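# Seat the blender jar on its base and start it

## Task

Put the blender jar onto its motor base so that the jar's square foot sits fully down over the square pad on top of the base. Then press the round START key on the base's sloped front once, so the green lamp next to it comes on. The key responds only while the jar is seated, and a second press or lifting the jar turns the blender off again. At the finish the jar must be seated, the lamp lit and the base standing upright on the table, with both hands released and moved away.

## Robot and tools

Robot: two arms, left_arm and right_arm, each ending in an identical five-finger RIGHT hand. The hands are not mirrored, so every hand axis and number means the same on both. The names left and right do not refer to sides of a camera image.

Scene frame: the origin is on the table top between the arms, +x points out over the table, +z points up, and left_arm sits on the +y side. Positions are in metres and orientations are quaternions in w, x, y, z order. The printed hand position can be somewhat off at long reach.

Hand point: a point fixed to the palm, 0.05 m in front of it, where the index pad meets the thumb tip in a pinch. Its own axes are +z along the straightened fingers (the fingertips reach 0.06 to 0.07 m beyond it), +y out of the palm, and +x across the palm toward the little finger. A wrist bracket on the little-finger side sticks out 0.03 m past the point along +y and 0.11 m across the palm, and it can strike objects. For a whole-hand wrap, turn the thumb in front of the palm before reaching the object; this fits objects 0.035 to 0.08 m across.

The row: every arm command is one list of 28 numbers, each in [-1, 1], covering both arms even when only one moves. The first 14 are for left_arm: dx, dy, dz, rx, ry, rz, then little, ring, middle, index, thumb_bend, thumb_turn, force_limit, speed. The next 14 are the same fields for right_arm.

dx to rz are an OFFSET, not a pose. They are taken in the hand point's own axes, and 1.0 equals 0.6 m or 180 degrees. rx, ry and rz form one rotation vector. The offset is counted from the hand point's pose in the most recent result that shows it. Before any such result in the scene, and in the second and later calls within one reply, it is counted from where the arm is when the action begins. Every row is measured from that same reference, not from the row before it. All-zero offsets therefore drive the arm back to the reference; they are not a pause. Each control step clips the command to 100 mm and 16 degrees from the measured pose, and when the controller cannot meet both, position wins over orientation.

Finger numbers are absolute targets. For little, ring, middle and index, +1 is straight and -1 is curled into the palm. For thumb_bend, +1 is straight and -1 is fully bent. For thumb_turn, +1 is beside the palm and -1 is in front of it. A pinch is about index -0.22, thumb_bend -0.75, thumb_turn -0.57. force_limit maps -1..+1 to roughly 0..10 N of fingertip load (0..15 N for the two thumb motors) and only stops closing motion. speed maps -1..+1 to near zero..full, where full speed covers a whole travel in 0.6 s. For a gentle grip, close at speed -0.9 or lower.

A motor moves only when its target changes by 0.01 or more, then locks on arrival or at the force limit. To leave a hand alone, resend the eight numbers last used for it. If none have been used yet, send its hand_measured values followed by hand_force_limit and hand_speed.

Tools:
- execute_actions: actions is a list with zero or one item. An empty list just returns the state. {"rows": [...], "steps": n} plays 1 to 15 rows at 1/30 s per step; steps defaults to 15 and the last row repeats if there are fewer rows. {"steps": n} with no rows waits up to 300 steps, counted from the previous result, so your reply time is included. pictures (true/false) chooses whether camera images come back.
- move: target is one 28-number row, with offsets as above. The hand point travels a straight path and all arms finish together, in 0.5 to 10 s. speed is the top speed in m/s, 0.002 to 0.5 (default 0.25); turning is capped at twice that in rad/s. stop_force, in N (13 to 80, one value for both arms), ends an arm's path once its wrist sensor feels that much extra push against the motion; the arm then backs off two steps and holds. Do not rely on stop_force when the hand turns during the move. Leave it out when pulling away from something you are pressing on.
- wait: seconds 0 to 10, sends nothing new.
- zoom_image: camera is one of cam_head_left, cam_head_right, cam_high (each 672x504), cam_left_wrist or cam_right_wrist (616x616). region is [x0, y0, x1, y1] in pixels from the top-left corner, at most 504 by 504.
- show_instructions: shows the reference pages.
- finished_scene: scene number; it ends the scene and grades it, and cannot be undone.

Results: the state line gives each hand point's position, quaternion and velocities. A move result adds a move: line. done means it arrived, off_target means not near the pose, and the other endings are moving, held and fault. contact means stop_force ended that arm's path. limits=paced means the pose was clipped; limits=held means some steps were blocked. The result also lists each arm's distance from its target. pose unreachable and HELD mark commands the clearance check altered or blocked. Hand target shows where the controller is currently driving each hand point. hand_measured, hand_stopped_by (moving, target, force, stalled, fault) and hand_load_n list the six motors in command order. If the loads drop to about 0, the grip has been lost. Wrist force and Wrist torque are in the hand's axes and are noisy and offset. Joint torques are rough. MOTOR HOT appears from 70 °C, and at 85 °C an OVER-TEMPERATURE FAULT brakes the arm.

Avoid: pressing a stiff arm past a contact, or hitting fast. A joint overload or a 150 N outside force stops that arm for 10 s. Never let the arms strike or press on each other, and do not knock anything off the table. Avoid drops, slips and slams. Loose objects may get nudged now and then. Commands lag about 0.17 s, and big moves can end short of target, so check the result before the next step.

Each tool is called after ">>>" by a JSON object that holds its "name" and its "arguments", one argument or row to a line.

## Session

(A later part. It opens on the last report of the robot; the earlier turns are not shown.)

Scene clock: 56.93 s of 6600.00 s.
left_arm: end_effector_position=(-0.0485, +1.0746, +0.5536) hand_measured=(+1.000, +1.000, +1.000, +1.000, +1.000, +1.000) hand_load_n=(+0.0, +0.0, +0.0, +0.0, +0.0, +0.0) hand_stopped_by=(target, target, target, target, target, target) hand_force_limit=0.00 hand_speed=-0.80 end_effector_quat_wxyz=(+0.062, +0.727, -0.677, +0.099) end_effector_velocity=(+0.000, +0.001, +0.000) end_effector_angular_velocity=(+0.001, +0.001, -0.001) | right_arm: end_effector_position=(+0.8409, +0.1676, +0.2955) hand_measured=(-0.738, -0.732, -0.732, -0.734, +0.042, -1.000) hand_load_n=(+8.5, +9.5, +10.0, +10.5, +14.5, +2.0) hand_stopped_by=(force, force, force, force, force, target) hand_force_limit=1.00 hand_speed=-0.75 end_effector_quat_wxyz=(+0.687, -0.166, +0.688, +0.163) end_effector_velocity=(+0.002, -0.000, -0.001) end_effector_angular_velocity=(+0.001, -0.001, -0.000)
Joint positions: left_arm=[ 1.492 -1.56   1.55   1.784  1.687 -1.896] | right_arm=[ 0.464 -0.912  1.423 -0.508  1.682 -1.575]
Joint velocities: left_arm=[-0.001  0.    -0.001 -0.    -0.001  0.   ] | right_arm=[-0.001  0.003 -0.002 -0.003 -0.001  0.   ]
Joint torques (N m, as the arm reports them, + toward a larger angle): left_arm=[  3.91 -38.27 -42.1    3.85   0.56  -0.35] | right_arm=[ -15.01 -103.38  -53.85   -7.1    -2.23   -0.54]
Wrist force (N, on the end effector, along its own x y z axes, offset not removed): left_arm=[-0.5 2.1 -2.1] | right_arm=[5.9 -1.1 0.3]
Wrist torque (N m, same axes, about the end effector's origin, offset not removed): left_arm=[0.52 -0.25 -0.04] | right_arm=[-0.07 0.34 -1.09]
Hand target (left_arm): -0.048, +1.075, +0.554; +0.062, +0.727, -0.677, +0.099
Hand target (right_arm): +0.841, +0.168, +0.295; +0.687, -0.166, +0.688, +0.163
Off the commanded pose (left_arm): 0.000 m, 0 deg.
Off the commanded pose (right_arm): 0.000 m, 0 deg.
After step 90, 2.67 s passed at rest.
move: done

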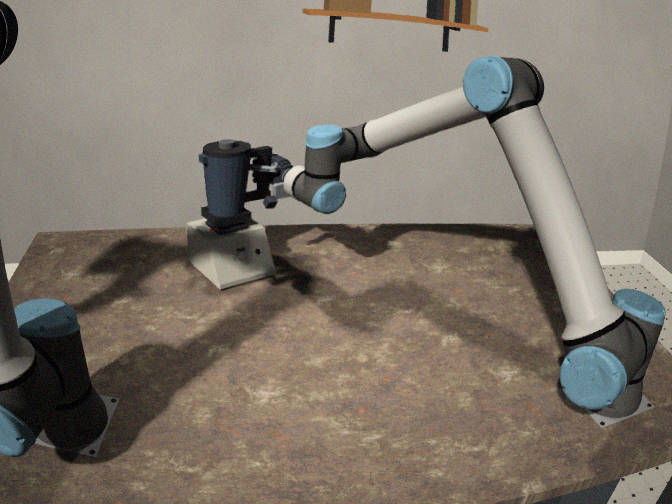

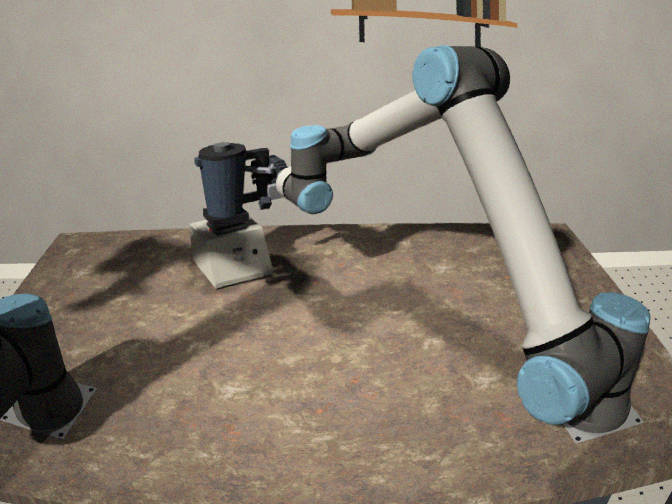

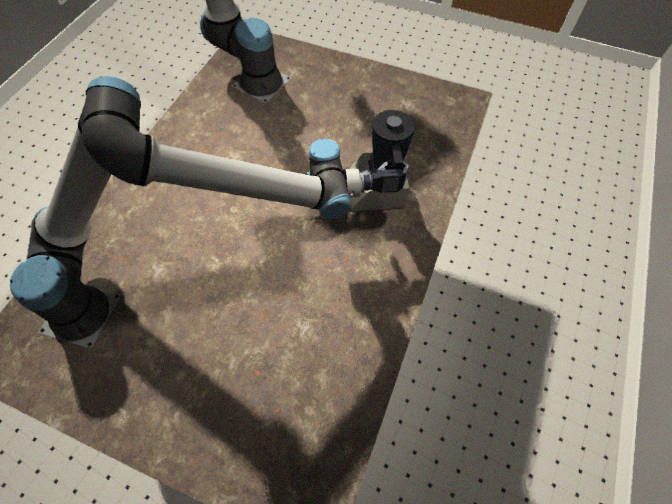

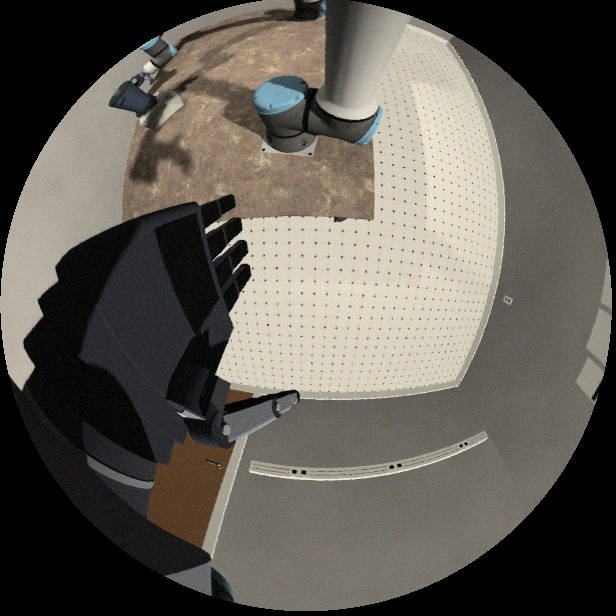

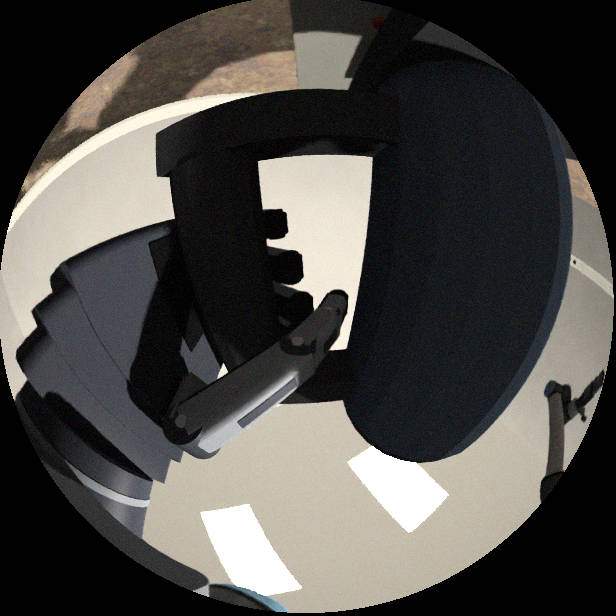

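>>> {"name": "execute_actions", "arguments": {
  "actions": []
}}

Scene clock: 61.83 s of 6600.00 s.
left_arm: end_effector_position=(-0.0485, +1.0746, +0.5536) hand_measured=(+1.000, +1.000, +1.000, +1.000, +1.000, +1.000) hand_load_n=(+0.0, +0.0, +0.0, +0.0, +0.0, +0.0) hand_stopped_by=(target, target, target, target, target, target) hand_force_limit=0.00 hand_speed=-0.80 end_effector_quat_wxyz=(+0.062, +0.727, -0.677, +0.099) end_effector_velocity=(-0.000, -0.000, -0.000) end_effector_angular_velocity=(-0.001, +0.000, +0.001) | right_arm: end_effector_position=(+0.8411, +0.1676, +0.2952) hand_measured=(-0.738, -0.732, -0.732, -0.734, +0.042, -1.000) hand_load_n=(+8.5, +9.5, +10.0, +10.5, +14.5, +2.0) hand_stopped_by=(force, force, force, force, force, target) hand_force_limit=1.00 hand_speed=-0.75 end_effector_quat_wxyz=(+0.687, -0.166, +0.688, +0.163) end_effector_velocity=(+0.000, -0.001, +0.000) end_effector_angular_velocity=(+0.001, -0.000, -0.001)
Joint positions: left_arm=[ 1.492 -1.56   1.55   1.784  1.687 -1.896] | right_arm=[ 0.464 -0.912  1.423 -0.509  1.682 -1.575]
Joint velocities: left_arm=[ 0.001 -0.     0.001  0.     0.     0.   ] | right_arm=[-0.001 -0.001  0.001 -0.001  0.     0.   ]
Joint torques (N m, as the arm reports them, + toward a larger angle): left_arm=[  1.98 -36.45 -40.34   3.36   1.16  -0.49] | right_arm=[ -15.43 -100.81  -53.5    -7.14   -2.16   -1.05]
Wrist force (N, on the end effector, along its own x y z axes, offset not removed): left_arm=[-1.0 3.2 1.2] | right_arm=[4.6 -0.7 -4.9]
Wrist torque (N m, same axes, about the end effector's origin, offset not removed): left_arm=[0.43 -0.35 0.06] | right_arm=[0.46 0.58 -1.18]
Hand target (left_arm): -0.048, +1.075, +0.554; +0.062, +0.727, -0.677, +0.099
Hand target (right_arm): +0.841, +0.168, +0.295; +0.687, -0.166, +0.688, +0.163
Off the commanded pose (left_arm): 0.000 m, 0 deg.
Off the commanded pose (right_arm): 0.000 m, 0 deg.
Steps of this call (steps 1 to 90: nothing new was sent; then 1.90 s passed at rest). Readings (end_effector_position | what the end effector reports):
1: left_arm (-0.0485, +1.0746, +0.5536) | right_arm (+0.8410, +0.1676, +0.2954) | left_arm hand_measured=(+1.000, +1.000, +1.000, +1.000, +1.000, +1.000) hand_load_n=(+0.0, +0.0, +0.0, +0.0, +0.0, +0.0) hand_stopped_by=(target, target, target, target, target, target) hand_force_limit=0.00 hand_speed=-0.80 | right_arm hand_measured=(-0.738, -0.732, -0.732, -0.734, +0.042, -1.000) hand_load_n=(+8.5, +9.5, +10.0, +10.5, +14.5, +2.0) hand_stopped_by=(force, force, force, force, force, target) hand_force_limit=1.00 hand_speed=-0.75
2: left_arm (-0.0485, +1.0746, +0.5536) | right_arm (+0.8410, +0.1676, +0.2954) | left_arm hand_measured=(+1.000, +1.000, +1.000, +1.000, +1.000, +1.000) hand_load_n=(+0.0, +0.0, +0.0, +0.0, +0.0, +0.0) hand_stopped_by=(target, target, target, target, target, target) hand_force_limit=0.00 hand_speed=-0.80 | right_arm hand_measured=(-0.738, -0.732, -0.732, -0.734, +0.042, -1.000) hand_load_n=(+8.5, +9.5, +10.0, +10.5, +14.5, +2.0) hand_stopped_by=(force, force, force, force, force, target) hand_force_limit=1.00 hand_speed=-0.75
4: left_arm (-0.0485, +1.0746, +0.5536) | right_arm (+0.8411, +0.1676, +0.2953) | left_arm hand_measured=(+1.000, +1.000, +1.000, +1.000, +1.000, +1.000) hand_load_n=(+0.0, +0.0, +0.0, +0.0, +0.0, +0.0) hand_stopped_by=(target, target, target, target, target, target) hand_force_limit=0.00 hand_speed=-0.80 | right_arm hand_measured=(-0.738, -0.732, -0.732, -0.734, +0.042, -1.000) hand_load_n=(+8.5, +9.5, +10.0, +10.5, +14.5, +2.0) hand_stopped_by=(force, force, force, force, force, target) hand_force_limit=1.00 hand_speed=-0.75
8: left_arm (-0.0485, +1.0746, +0.5536) | right_arm (+0.8411, +0.1676, +0.2952) | left_arm hand_measured=(+1.000, +1.000, +1.000, +1.000, +1.000, +1.000) hand_load_n=(+0.0, +0.0, +0.0, +0.0, +0.0, +0.0) hand_stopped_by=(target, target, target, target, target, target) hand_force_limit=0.00 hand_speed=-0.80 | right_arm hand_measured=(-0.738, -0.732, -0.732, -0.734, +0.042, -1.000) hand_load_n=(+8.5, +9.5, +10.0, +10.5, +14.5, +2.0) hand_stopped_by=(force, force, force, force, force, target) hand_force_limit=1.00 hand_speed=-0.75
90: the state above

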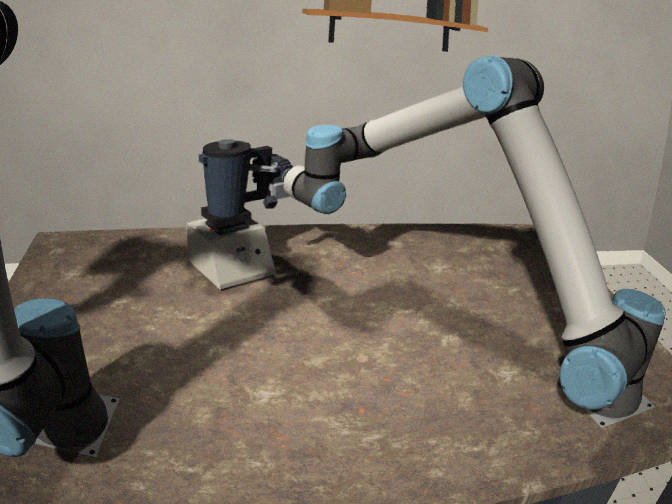

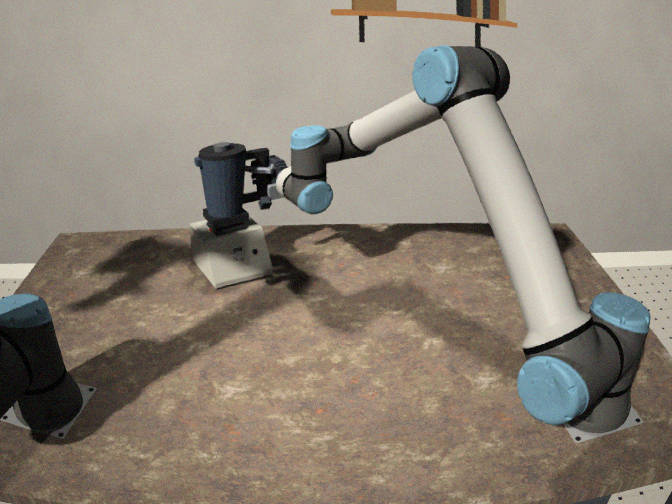

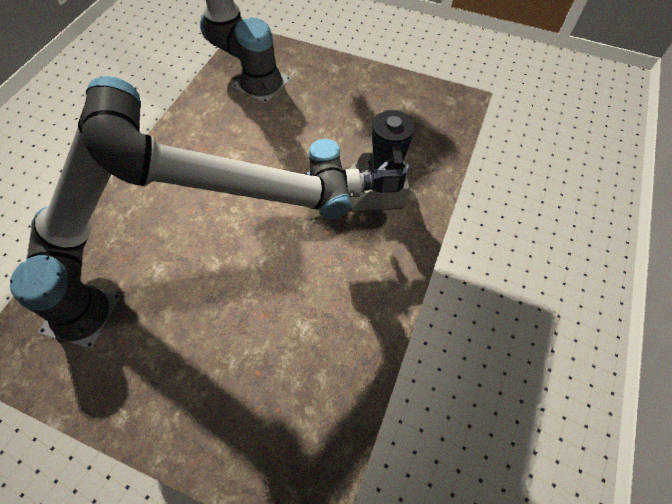

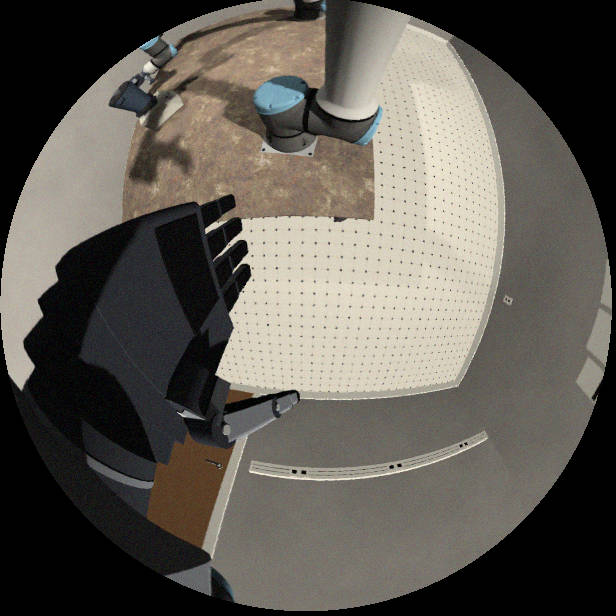

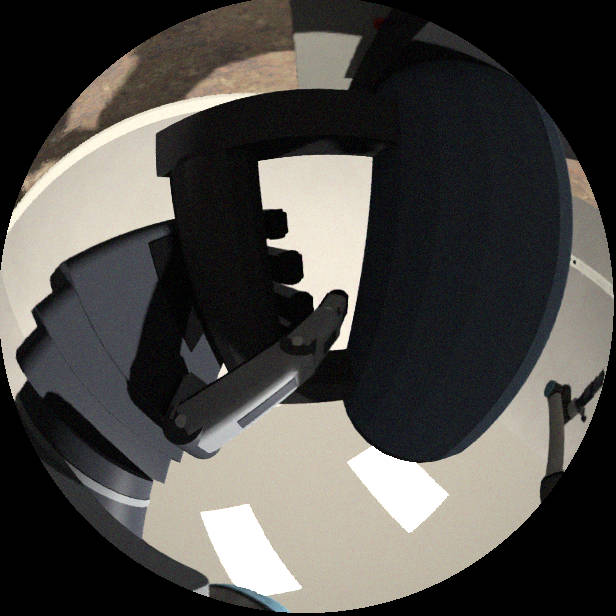

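>>> {"name": "move", "arguments": {
  "target": [0,0,0,0,0,0,1,1,1,1,1,1,0,-0.8, 0.012,-0.004,-0.002,0,0,0,-0.98,-0.98,-0.98,-0.98,-1,-1,1,-0.75],
  "speed": 0.03
}}

>>> {"name": "zoom_image", "arguments": {
  "camera": "cam_head_left",
  "region": [190,195,264,245]
}}

>>> {"name": "zoom_image", "arguments": {
  "camera": "cam_head_right",
  "region": [190,195,264,245]
}}

Scene clock: 63.87 s of 6600.00 s.
left_arm: end_effector_position=(-0.0485, +1.0746, +0.5536) hand_measured=(+1.000, +1.000, +1.000, +1.000, +1.000, +1.000) hand_load_n=(+0.0, +0.0, +0.0, +0.0, +0.0, +0.0) hand_stopped_by=(target, target, target, target, target, target) hand_force_limit=0.00 hand_speed=-0.80 end_effector_quat_wxyz=(+0.062, +0.727, -0.677, +0.099) end_effector_velocity=(+0.000, +0.000, -0.000) end_effector_angular_velocity=(-0.000, -0.000, +0.000) | right_arm: end_effector_position=(+0.8411, +0.1650, +0.2883) hand_measured=(-0.738, -0.732, -0.732, -0.734, +0.042, -1.000) hand_load_n=(+8.5, +9.5, +10.0, +10.5, +14.5, +2.0) hand_stopped_by=(force, force, force, force, force, target) hand_force_limit=1.00 hand_speed=-0.75 end_effector_quat_wxyz=(+0.687, -0.166, +0.688, +0.163) end_effector_velocity=(-0.000, -0.001, -0.003) end_effector_angular_velocity=(-0.001, +0.001, -0.000)
Joint positions: left_arm=[ 1.492 -1.56   1.55   1.784  1.687 -1.896] | right_arm=[ 0.461 -0.909  1.432 -0.52   1.68  -1.575]
Joint velocities: left_arm=[ 0.  0.  0. -0.  0. -0.] | right_arm=[-0.001  0.001  0.004 -0.003 -0.001 -0.001]
Joint torques (N m, as the arm reports them, + toward a larger angle): left_arm=[  0.26 -39.67 -40.71   3.76   1.57  -0.32] | right_arm=[ -14.31 -100.02  -38.55   -6.97   -2.37   -0.86]
Wrist force (N, on the end effector, along its own x y z axes, offset not removed): left_arm=[-0.9 1.8 -1.9] | right_arm=[8.1 1.5 1.3]
Wrist torque (N m, same axes, about the end effector's origin, offset not removed): left_arm=[0.30 -0.18 -0.06] | right_arm=[0.20 -0.23 -0.92]
Hand target (left_arm): -0.048, +1.075, +0.554; +0.062, +0.727, -0.677, +0.099
Hand target (right_arm): +0.841, +0.165, +0.288; +0.687, -0.166, +0.688, +0.163
Off the commanded pose (left_arm): 0.000 m, 0 deg.
Off the commanded pose (right_arm): 0.000 m, 0 deg.
move: done

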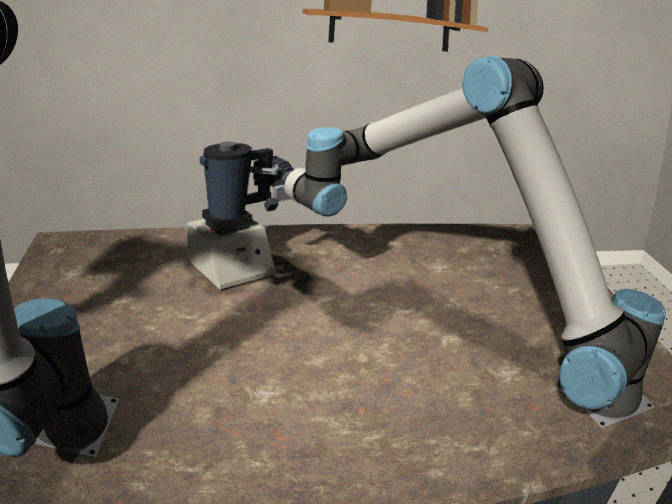

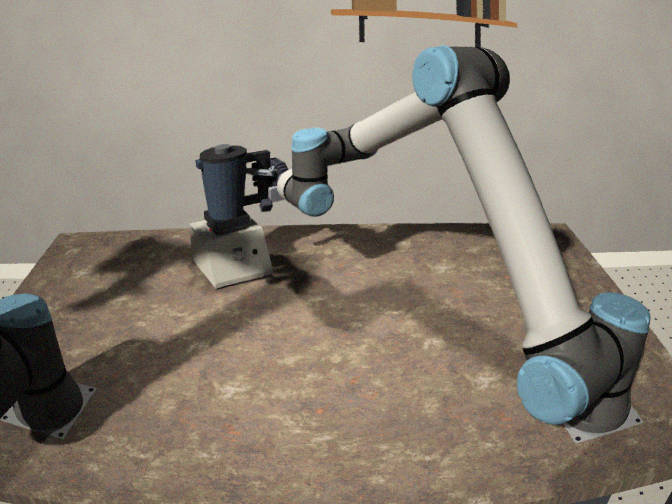

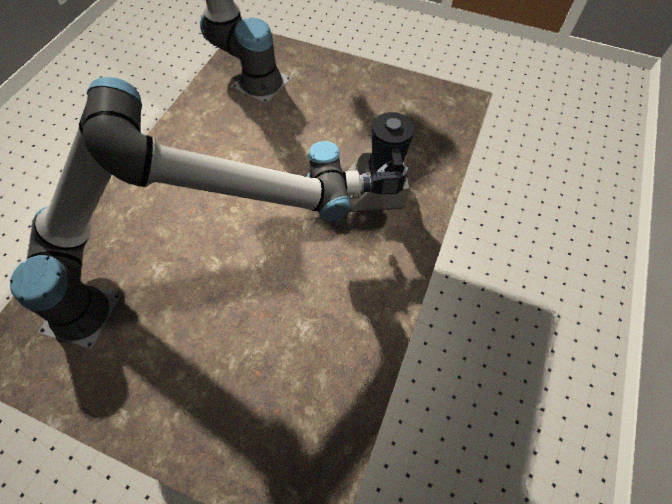

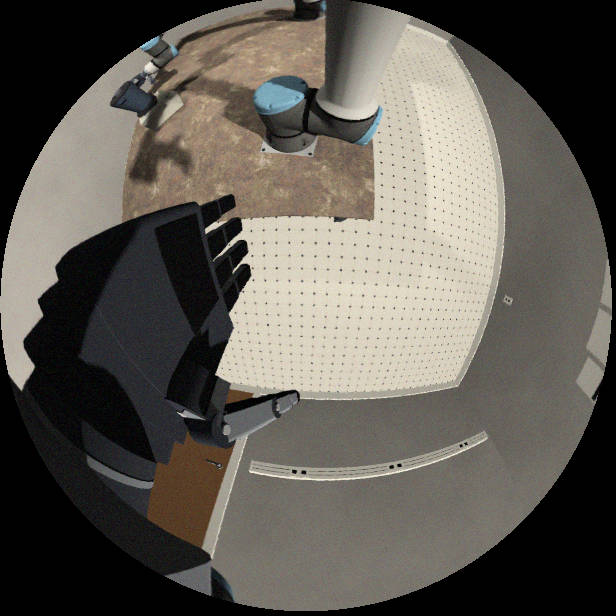

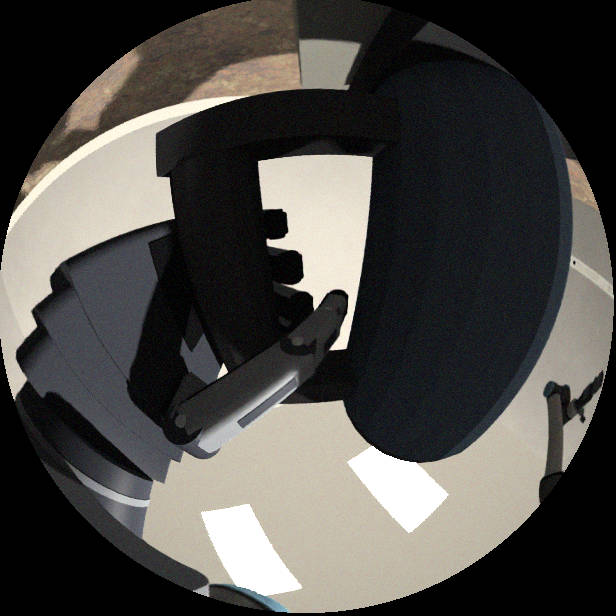

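Region (190, 195, 264, 245) of cam_head_left's 672x504 image, scaled by 6.811, with more detail than that image has; it fills the top 341 rows of this view, and the rest is white.

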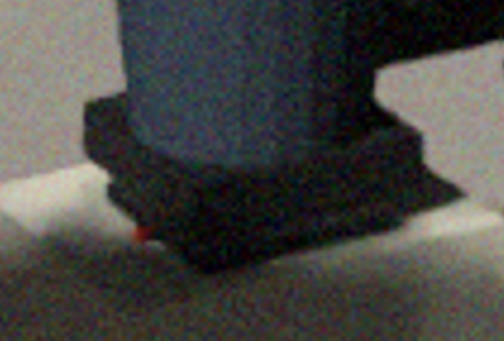

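Region (190, 195, 264, 245) of cam_head_right's 672x504 image, scaled by 6.811, with more detail than that image has; it fills the top 341 rows of this view, and the rest is white.

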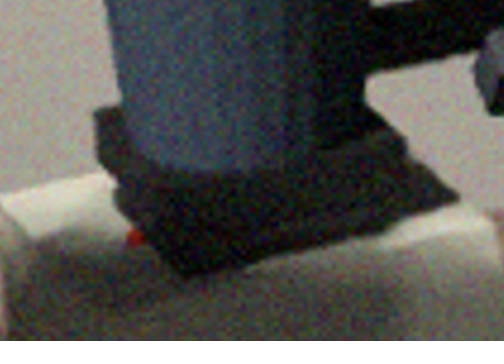

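>>> {"name": "move", "arguments": {
  "target": [0,0,0,0,0,0,1,1,1,1,1,1,0,-0.8, 0.045,0,0,0,0,0,-0.98,-0.98,-0.98,-0.98,-1,-1,1,-0.75],
  "speed": 0.008,
  "stop_force": 14
}}

>>> {"name": "zoom_image", "arguments": {
  "camera": "cam_head_left",
  "region": [190,195,264,245]
}}

>>> {"name": "zoom_image", "arguments": {
  "camera": "cam_head_right",
  "region": [190,195,264,245]
}}

Scene clock: 66.03 s of 6600.00 s.
left_arm: end_effector_position=(-0.0485, +1.0746, +0.5536) hand_measured=(+1.000, +1.000, +1.000, +1.000, +1.000, +1.000) hand_load_n=(+0.0, +0.0, +0.0, +0.0, +0.0, +0.0) hand_stopped_by=(target, target, target, target, target, target) hand_force_limit=0.00 hand_speed=-0.80 end_effector_quat_wxyz=(+0.062, +0.727, -0.677, +0.099) end_effector_velocity=(+0.001, +0.000, +0.000) end_effector_angular_velocity=(+0.001, -0.000, -0.001) | right_arm: end_effector_position=(+0.8412, +0.1648, +0.2858) hand_measured=(-0.738, -0.732, -0.732, -0.734, +0.042, -1.000) hand_load_n=(+8.0, +9.0, +9.5, +10.5, +14.5, +2.0) hand_stopped_by=(force, force, force, force, force, target) hand_force_limit=1.00 hand_speed=-0.75 end_effector_quat_wxyz=(+0.687, -0.166, +0.688, +0.163) end_effector_velocity=(-0.000, -0.002, -0.000) end_effector_angular_velocity=(-0.002, +0.005, -0.001)
Joint positions: left_arm=[ 1.492 -1.56   1.55   1.784  1.687 -1.896] | right_arm=[ 0.461 -0.907  1.433 -0.524  1.679 -1.575]
Joint velocities: left_arm=[-0.001 -0.    -0.    -0.001 -0.     0.   ] | right_arm=[-0.001 -0.002  0.002  0.006 -0.     0.001]
Joint torques (N m, as the arm reports them, + toward a larger angle): left_arm=[  5.29 -39.97 -40.93   3.78   1.36  -0.48] | right_arm=[  -2.29 -103.67  -40.09    2.21   -2.39   -0.35]
Wrist force (N, on the end effector, along its own x y z axes, offset not removed): left_arm=[-3.1 1.1 -2.0] | right_arm=[-10.3 -9.7 4.2]
Wrist torque (N m, same axes, about the end effector's origin, offset not removed): left_arm=[0.38 0.11 -0.08] | right_arm=[-0.41 1.04 -0.14]
Hand target (left_arm): -0.048, +1.075, +0.554; +0.062, +0.727, -0.677, +0.099
Hand target (right_arm): +0.841, +0.165, +0.286; +0.687, -0.166, +0.688, +0.163
Off the commanded pose (left_arm): 0.000 m, 0 deg.
Off the commanded pose (right_arm): 0.025 m, 0 deg.
move: contact (right_arm)

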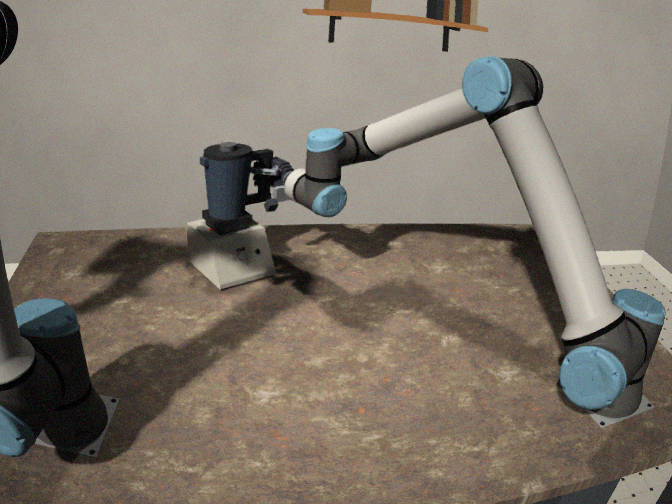

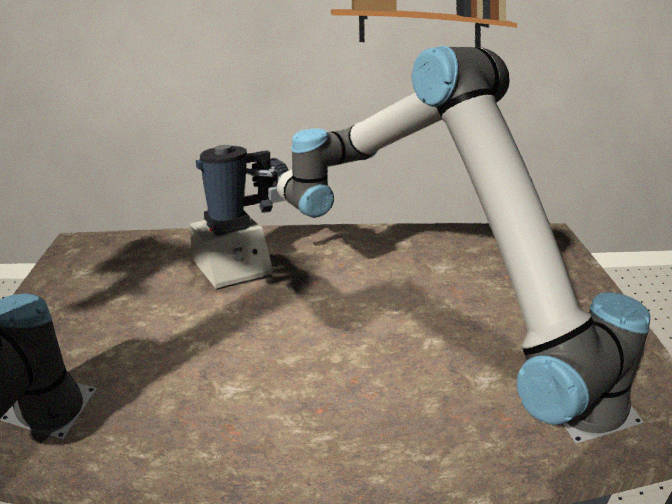

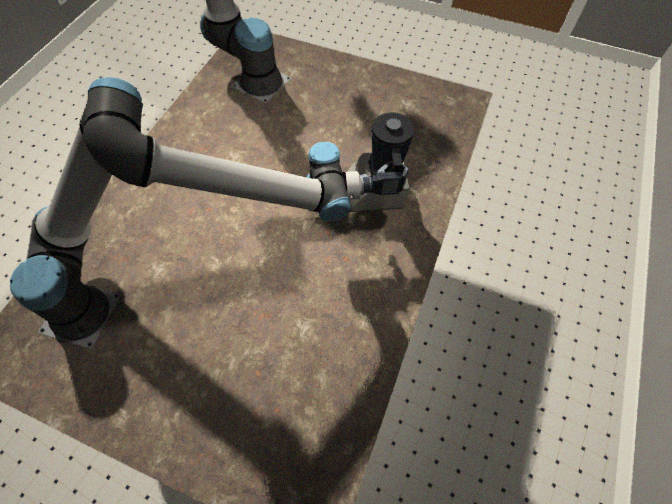

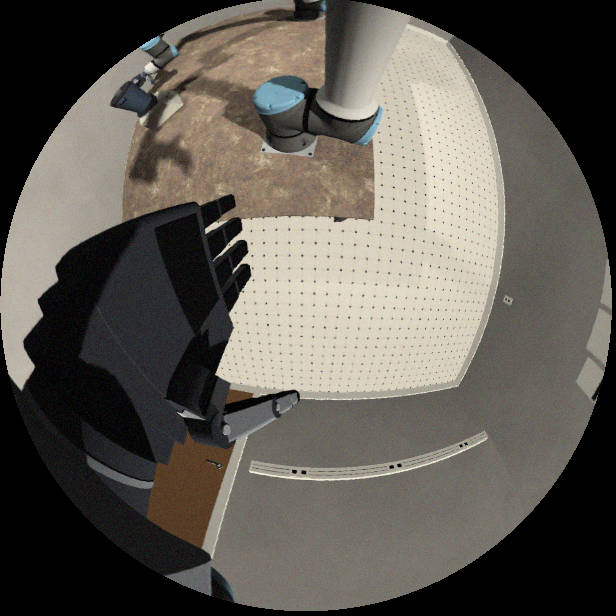

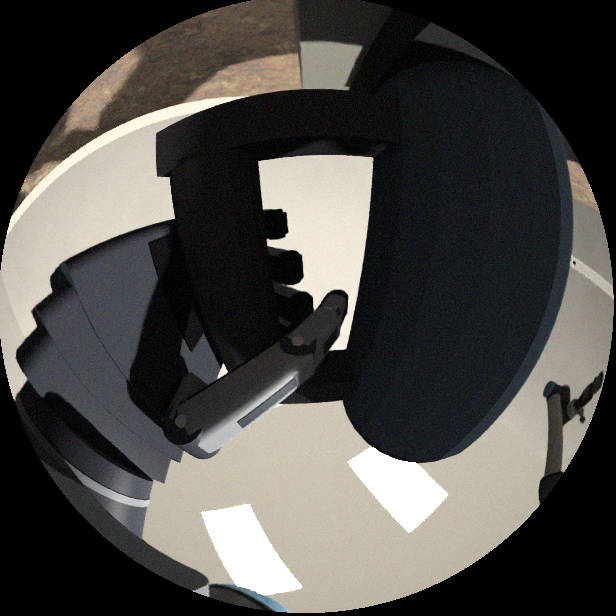

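Region (190, 195, 264, 245) of cam_head_left's 672x504 image, scaled by 6.811, with more detail than that image has; it fills the top 341 rows of this view, and the rest is white.

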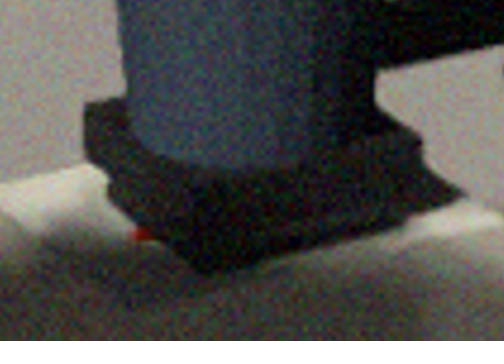

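Region (190, 195, 264, 245) of cam_head_right's 672x504 image, scaled by 6.811, with more detail than that image has; it fills the top 341 rows of this view, and the rest is white.

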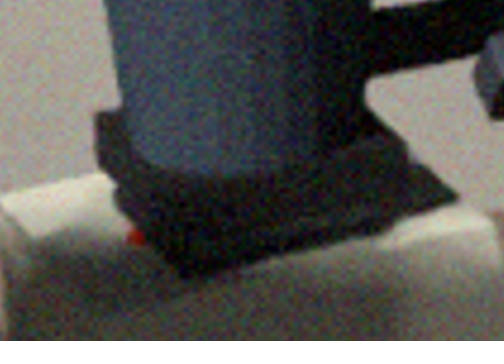

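>>> {"name": "execute_actions", "arguments": {
  "actions": [],
  "pictures": false
}}

>>> {"name": "execute_actions", "arguments": {
  "actions": [
    {"steps":2}
  ],
  "pictures": false
}}

>>> {"name": "execute_actions", "arguments": {
  "actions": [
    {"steps":2}
  ],
  "pictures": false
}}

>>> {"name": "zoom_image", "arguments": {
  "camera": "cam_left_wrist",
  "region": [120,75,200,140]
}}

>>> {"name": "zoom_image", "arguments": {
  "camera": "cam_high",
  "region": [345,140,425,220]
}}

Scene clock: 68.50 s of 6600.00 s.
left_arm: end_effector_position=(-0.0485, +1.0746, +0.5536) hand_measured=(+1.000, +1.000, +1.000, +1.000, +1.000, +1.000) hand_load_n=(+0.0, +0.0, +0.0, +0.0, +0.0, +0.0) hand_stopped_by=(target, target, target, target, target, target) hand_force_limit=0.00 hand_speed=-0.80 end_effector_quat_wxyz=(+0.062, +0.727, -0.677, +0.099) end_effector_velocity=(-0.000, -0.000, -0.000) end_effector_angular_velocity=(-0.001, -0.000, +0.000) | right_arm: end_effector_position=(+0.8412, +0.1649, +0.2863) hand_measured=(-0.738, -0.732, -0.732, -0.734, +0.042, -1.000) hand_load_n=(+8.5, +9.0, +9.5, +10.5, +14.5, +2.0) hand_stopped_by=(force, force, force, force, force, target) hand_force_limit=1.00 hand_speed=-0.75 end_effector_quat_wxyz=(+0.687, -0.166, +0.688, +0.163) end_effector_velocity=(+0.000, -0.001, -0.000) end_effector_angular_velocity=(+0.000, +0.001, -0.000)
Joint positions: left_arm=[ 1.492 -1.56   1.55   1.784  1.687 -1.896] | right_arm=[ 0.461 -0.907  1.433 -0.524  1.679 -1.575]
Joint velocities: left_arm=[ 0.    -0.     0.001  0.     0.     0.   ] | right_arm=[-0.    -0.     0.001 -0.    -0.     0.001]
Joint torques (N m, as the arm reports them, + toward a larger angle): left_arm=[  2.12 -37.05 -41.27   3.52   0.78  -0.4 ] | right_arm=[  12.23 -109.35  -45.18   -2.19   -2.36   -0.26]
Wrist force (N, on the end effector, along its own x y z axes, offset not removed): left_arm=[-1.9 1.9 -1.1] | right_arm=[-6.1 -1.9 1.4]
Wrist torque (N m, same axes, about the end effector's origin, offset not removed): left_arm=[0.37 -0.04 -0.04] | right_arm=[0.62 0.84 -0.43]
Hand target (left_arm): -0.048, +1.075, +0.554; +0.062, +0.727, -0.677, +0.099
Hand target (right_arm): +0.841, +0.165, +0.286; +0.687, -0.166, +0.688, +0.163
Off the commanded pose (left_arm): 0.000 m, 0 deg.
Off the commanded pose (right_arm): 0.025 m, 0 deg.
Steps of this call (steps 1 to 74: nothing new was sent). Readings (end_effector_position | what the end effector reports):
1: left_arm (-0.0485, +1.0746, +0.5536) | right_arm (+0.8412, +0.1648, +0.2859) | left_arm hand_measured=(+1.000, +1.000, +1.000, +1.000, +1.000, +1.000) hand_load_n=(+0.0, +0.0, +0.0, +0.0, +0.0, +0.0) hand_stopped_by=(target, target, target, target, target, target) hand_force_limit=0.00 hand_speed=-0.80 | right_arm hand_measured=(-0.738, -0.732, -0.732, -0.734, +0.042, -1.000) hand_load_n=(+8.0, +9.0, +9.5, +10.5, +14.5, +2.0) hand_stopped_by=(force, force, force, force, force, target) hand_force_limit=1.00 hand_speed=-0.75
2: left_arm (-0.0485, +1.0746, +0.5536) | right_arm (+0.8412, +0.1648, +0.2859) | left_arm hand_measured=(+1.000, +1.000, +1.000, +1.000, +1.000, +1.000) hand_load_n=(+0.0, +0.0, +0.0, +0.0, +0.0, +0.0) hand_stopped_by=(target, target, target, target, target, target) hand_force_limit=0.00 hand_speed=-0.80 | right_arm hand_measured=(-0.738, -0.732, -0.732, -0.734, +0.042, -1.000) hand_load_n=(+8.0, +9.0, +9.5, +10.5, +14.5, +2.0) hand_stopped_by=(force, force, force, force, force, target) hand_force_limit=1.00 hand_speed=-0.75
4: left_arm (-0.0485, +1.0746, +0.5536) | right_arm (+0.8412, +0.1648, +0.2860) | left_arm hand_measured=(+1.000, +1.000, +1.000, +1.000, +1.000, +1.000) hand_load_n=(+0.0, +0.0, +0.0, +0.0, +0.0, +0.0) hand_stopped_by=(target, target, target, target, target, target) hand_force_limit=0.00 hand_speed=-0.80 | right_arm hand_measured=(-0.738, -0.732, -0.732, -0.734, +0.042, -1.000) hand_load_n=(+8.0, +9.0, +9.5, +10.5, +14.5, +2.0) hand_stopped_by=(force, force, force, force, force, target) hand_force_limit=1.00 hand_speed=-0.75
8: left_arm (-0.0485, +1.0746, +0.5536) | right_arm (+0.8412, +0.1648, +0.2861) | left_arm hand_measured=(+1.000, +1.000, +1.000, +1.000, +1.000, +1.000) hand_load_n=(+0.0, +0.0, +0.0, +0.0, +0.0, +0.0) hand_stopped_by=(target, target, target, target, target, target) hand_force_limit=0.00 hand_speed=-0.80 | right_arm hand_measured=(-0.738, -0.732, -0.732, -0.734, +0.042, -1.000) hand_load_n=(+8.0, +9.0, +9.5, +10.5, +14.5, +2.0) hand_stopped_by=(force, force, force, force, force, target) hand_force_limit=1.00 hand_speed=-0.75
74: the state above

Scene clock: 68.57 s of 6600.00 s.
left_arm: end_effector_position=(-0.0485, +1.0746, +0.5536) hand_measured=(+1.000, +1.000, +1.000, +1.000, +1.000, +1.000) hand_load_n=(+0.0, +0.0, +0.0, +0.0, +0.0, +0.0) hand_stopped_by=(target, target, target, target, target, target) hand_force_limit=0.00 hand_speed=-0.80 end_effector_quat_wxyz=(+0.062, +0.727, -0.677, +0.099) end_effector_velocity=(+0.000, +0.000, +0.000) end_effector_angular_velocity=(+0.002, -0.001, -0.001) | right_arm: end_effector_position=(+0.8412, +0.1649, +0.2863) hand_measured=(-0.738, -0.732, -0.732, -0.734, +0.042, -1.000) hand_load_n=(+8.5, +9.0, +9.5, +10.5, +14.5, +2.0) hand_stopped_by=(force, force, force, force, force, target) hand_force_limit=1.00 hand_speed=-0.75 end_effector_quat_wxyz=(+0.687, -0.166, +0.688, +0.163) end_effector_velocity=(+0.000, +0.001, -0.000) end_effector_angular_velocity=(+0.000, +0.000, +0.001)
Joint positions: left_arm=[ 1.492 -1.56   1.55   1.784  1.687 -1.896] | right_arm=[ 0.461 -0.907  1.433 -0.524  1.679 -1.575]
Joint velocities: left_arm=[-0.001 -0.001  0.    -0.001  0.     0.   ] | right_arm=[ 0.001  0.001 -0.001  0.    -0.     0.   ]
Joint torques (N m, as the arm reports them, + toward a larger angle): left_arm=[  4.43 -40.67 -41.12   3.35   0.99  -0.81] | right_arm=[  14.94 -109.67  -44.74   -2.36   -2.47   -0.27]
Wrist force (N, on the end effector, along its own x y z axes, offset not removed): left_arm=[-1.3 2.8 -0.9] | right_arm=[-3.3 1.7 -2.7]
Wrist torque (N m, same axes, about the end effector's origin, offset not removed): left_arm=[0.38 -0.15 0.03] | right_arm=[1.13 0.75 0.01]
Hand target (left_arm): -0.048, +1.075, +0.554; +0.062, +0.727, -0.677, +0.099
Hand target (right_arm): +0.841, +0.165, +0.286; +0.687, -0.166, +0.688, +0.163
Off the commanded pose (left_arm): 0.000 m, 0 deg.
Off the commanded pose (right_arm): 0.025 m, 0 deg.
Steps of this call (steps 1 to 2: nothing new was sent). Readings (end_effector_position | what the end effector reports):
1: left_arm (-0.0485, +1.0746, +0.5536) | right_arm (+0.8412, +0.1649, +0.2863) | left_arm hand_measured=(+1.000, +1.000, +1.000, +1.000, +1.000, +1.000) hand_load_n=(+0.0, +0.0, +0.0, +0.0, +0.0, +0.0) hand_stopped_by=(target, target, target, target, target, target) hand_force_limit=0.00 hand_speed=-0.80 | right_arm hand_measured=(-0.738, -0.732, -0.732, -0.734, +0.042, -1.000) hand_load_n=(+8.5, +9.0, +9.5, +10.5, +14.5, +2.0) hand_stopped_by=(force, force, force, force, force, target) hand_force_limit=1.00 hand_speed=-0.75
2: the state above

Scene clock: 68.63 s of 6600.00 s.
left_arm: end_effector_position=(-0.0485, +1.0746, +0.5536) hand_measured=(+1.000, +1.000, +1.000, +1.000, +1.000, +1.000) hand_load_n=(+0.0, +0.0, +0.0, +0.0, +0.0, +0.0) hand_stopped_by=(target, target, target, target, target, target) hand_force_limit=0.00 hand_speed=-0.80 end_effector_quat_wxyz=(+0.062, +0.727, -0.677, +0.099) end_effector_velocity=(-0.000, +0.000, +0.001) end_effector_angular_velocity=(+0.002, +0.000, +0.000) | right_arm: end_effector_position=(+0.8412, +0.1649, +0.2863) hand_measured=(-0.738, -0.732, -0.732, -0.734, +0.042, -1.000) hand_load_n=(+8.5, +9.0, +9.5, +10.5, +14.5, +2.0) hand_stopped_by=(force, force, force, force, force, target) hand_force_limit=1.00 hand_speed=-0.75 end_effector_quat_wxyz=(+0.687, -0.166, +0.688, +0.163) end_effector_velocity=(+0.001, -0.000, +0.001) end_effector_angular_velocity=(+0.001, -0.001, -0.001)
Joint positions: left_arm=[ 1.492 -1.56   1.55   1.784  1.687 -1.896] | right_arm=[ 0.461 -0.907  1.433 -0.524  1.679 -1.575]
Joint velocities: left_arm=[ 0.    -0.001 -0.001 -0.    -0.001 -0.   ] | right_arm=[-0.001  0.    -0.001 -0.     0.     0.   ]
Joint torques (N m, as the arm reports them, + toward a larger angle): left_arm=[  2.58 -40.69 -41.61   3.71   1.05  -0.29] | right_arm=[  13.52 -109.1   -45.02   -2.34   -2.38   -0.39]
Wrist force (N, on the end effector, along its own x y z axes, offset not removed): left_arm=[-2.5 2.6 -3.7] | right_arm=[-6.5 -3.3 2.6]
Wrist torque (N m, same axes, about the end effector's origin, offset not removed): left_arm=[0.71 0.15 0.01] | right_arm=[-0.03 1.07 -0.26]
Hand target (left_arm): -0.048, +1.075, +0.554; +0.062, +0.727, -0.677, +0.099
Hand target (right_arm): +0.841, +0.165, +0.286; +0.687, -0.166, +0.688, +0.163
Off the commanded pose (left_arm): 0.000 m, 0 deg.
Off the commanded pose (right_arm): 0.025 m, 0 deg.
Steps of this call (steps 1 to 2: nothing new was sent). Readings (end_effector_position | what the end effector reports):
1: left_arm (-0.0485, +1.0746, +0.5536) | right_arm (+0.8412, +0.1649, +0.2863) | left_arm hand_measured=(+1.000, +1.000, +1.000, +1.000, +1.000, +1.000) hand_load_n=(+0.0, +0.0, +0.0, +0.0, +0.0, +0.0) hand_stopped_by=(target, target, target, target, target, target) hand_force_limit=0.00 hand_speed=-0.80 | right_arm hand_measured=(-0.738, -0.732, -0.732, -0.734, +0.042, -1.000) hand_load_n=(+8.5, +9.0, +9.5, +10.5, +14.5, +2.0) hand_stopped_by=(force, force, force, force, force, target) hand_force_limit=1.00 hand_speed=-0.75
2: the state above

Region (120, 75, 200, 140) of cam_left_wrist's 616x616 image, scaled by 6.300, with more detail than that image has; it fills the top 410 rows of this view, and the rest is white.

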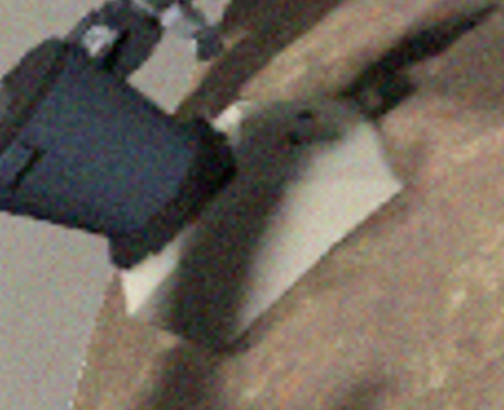

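Region (345, 140, 425, 220) of cam_high's 672x504 image, scaled by 6.300, with more detail than that image has.

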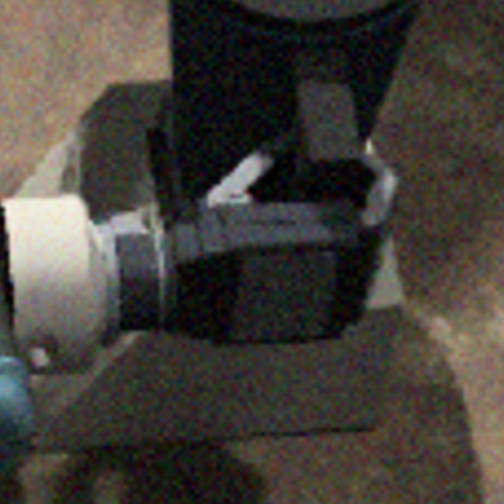

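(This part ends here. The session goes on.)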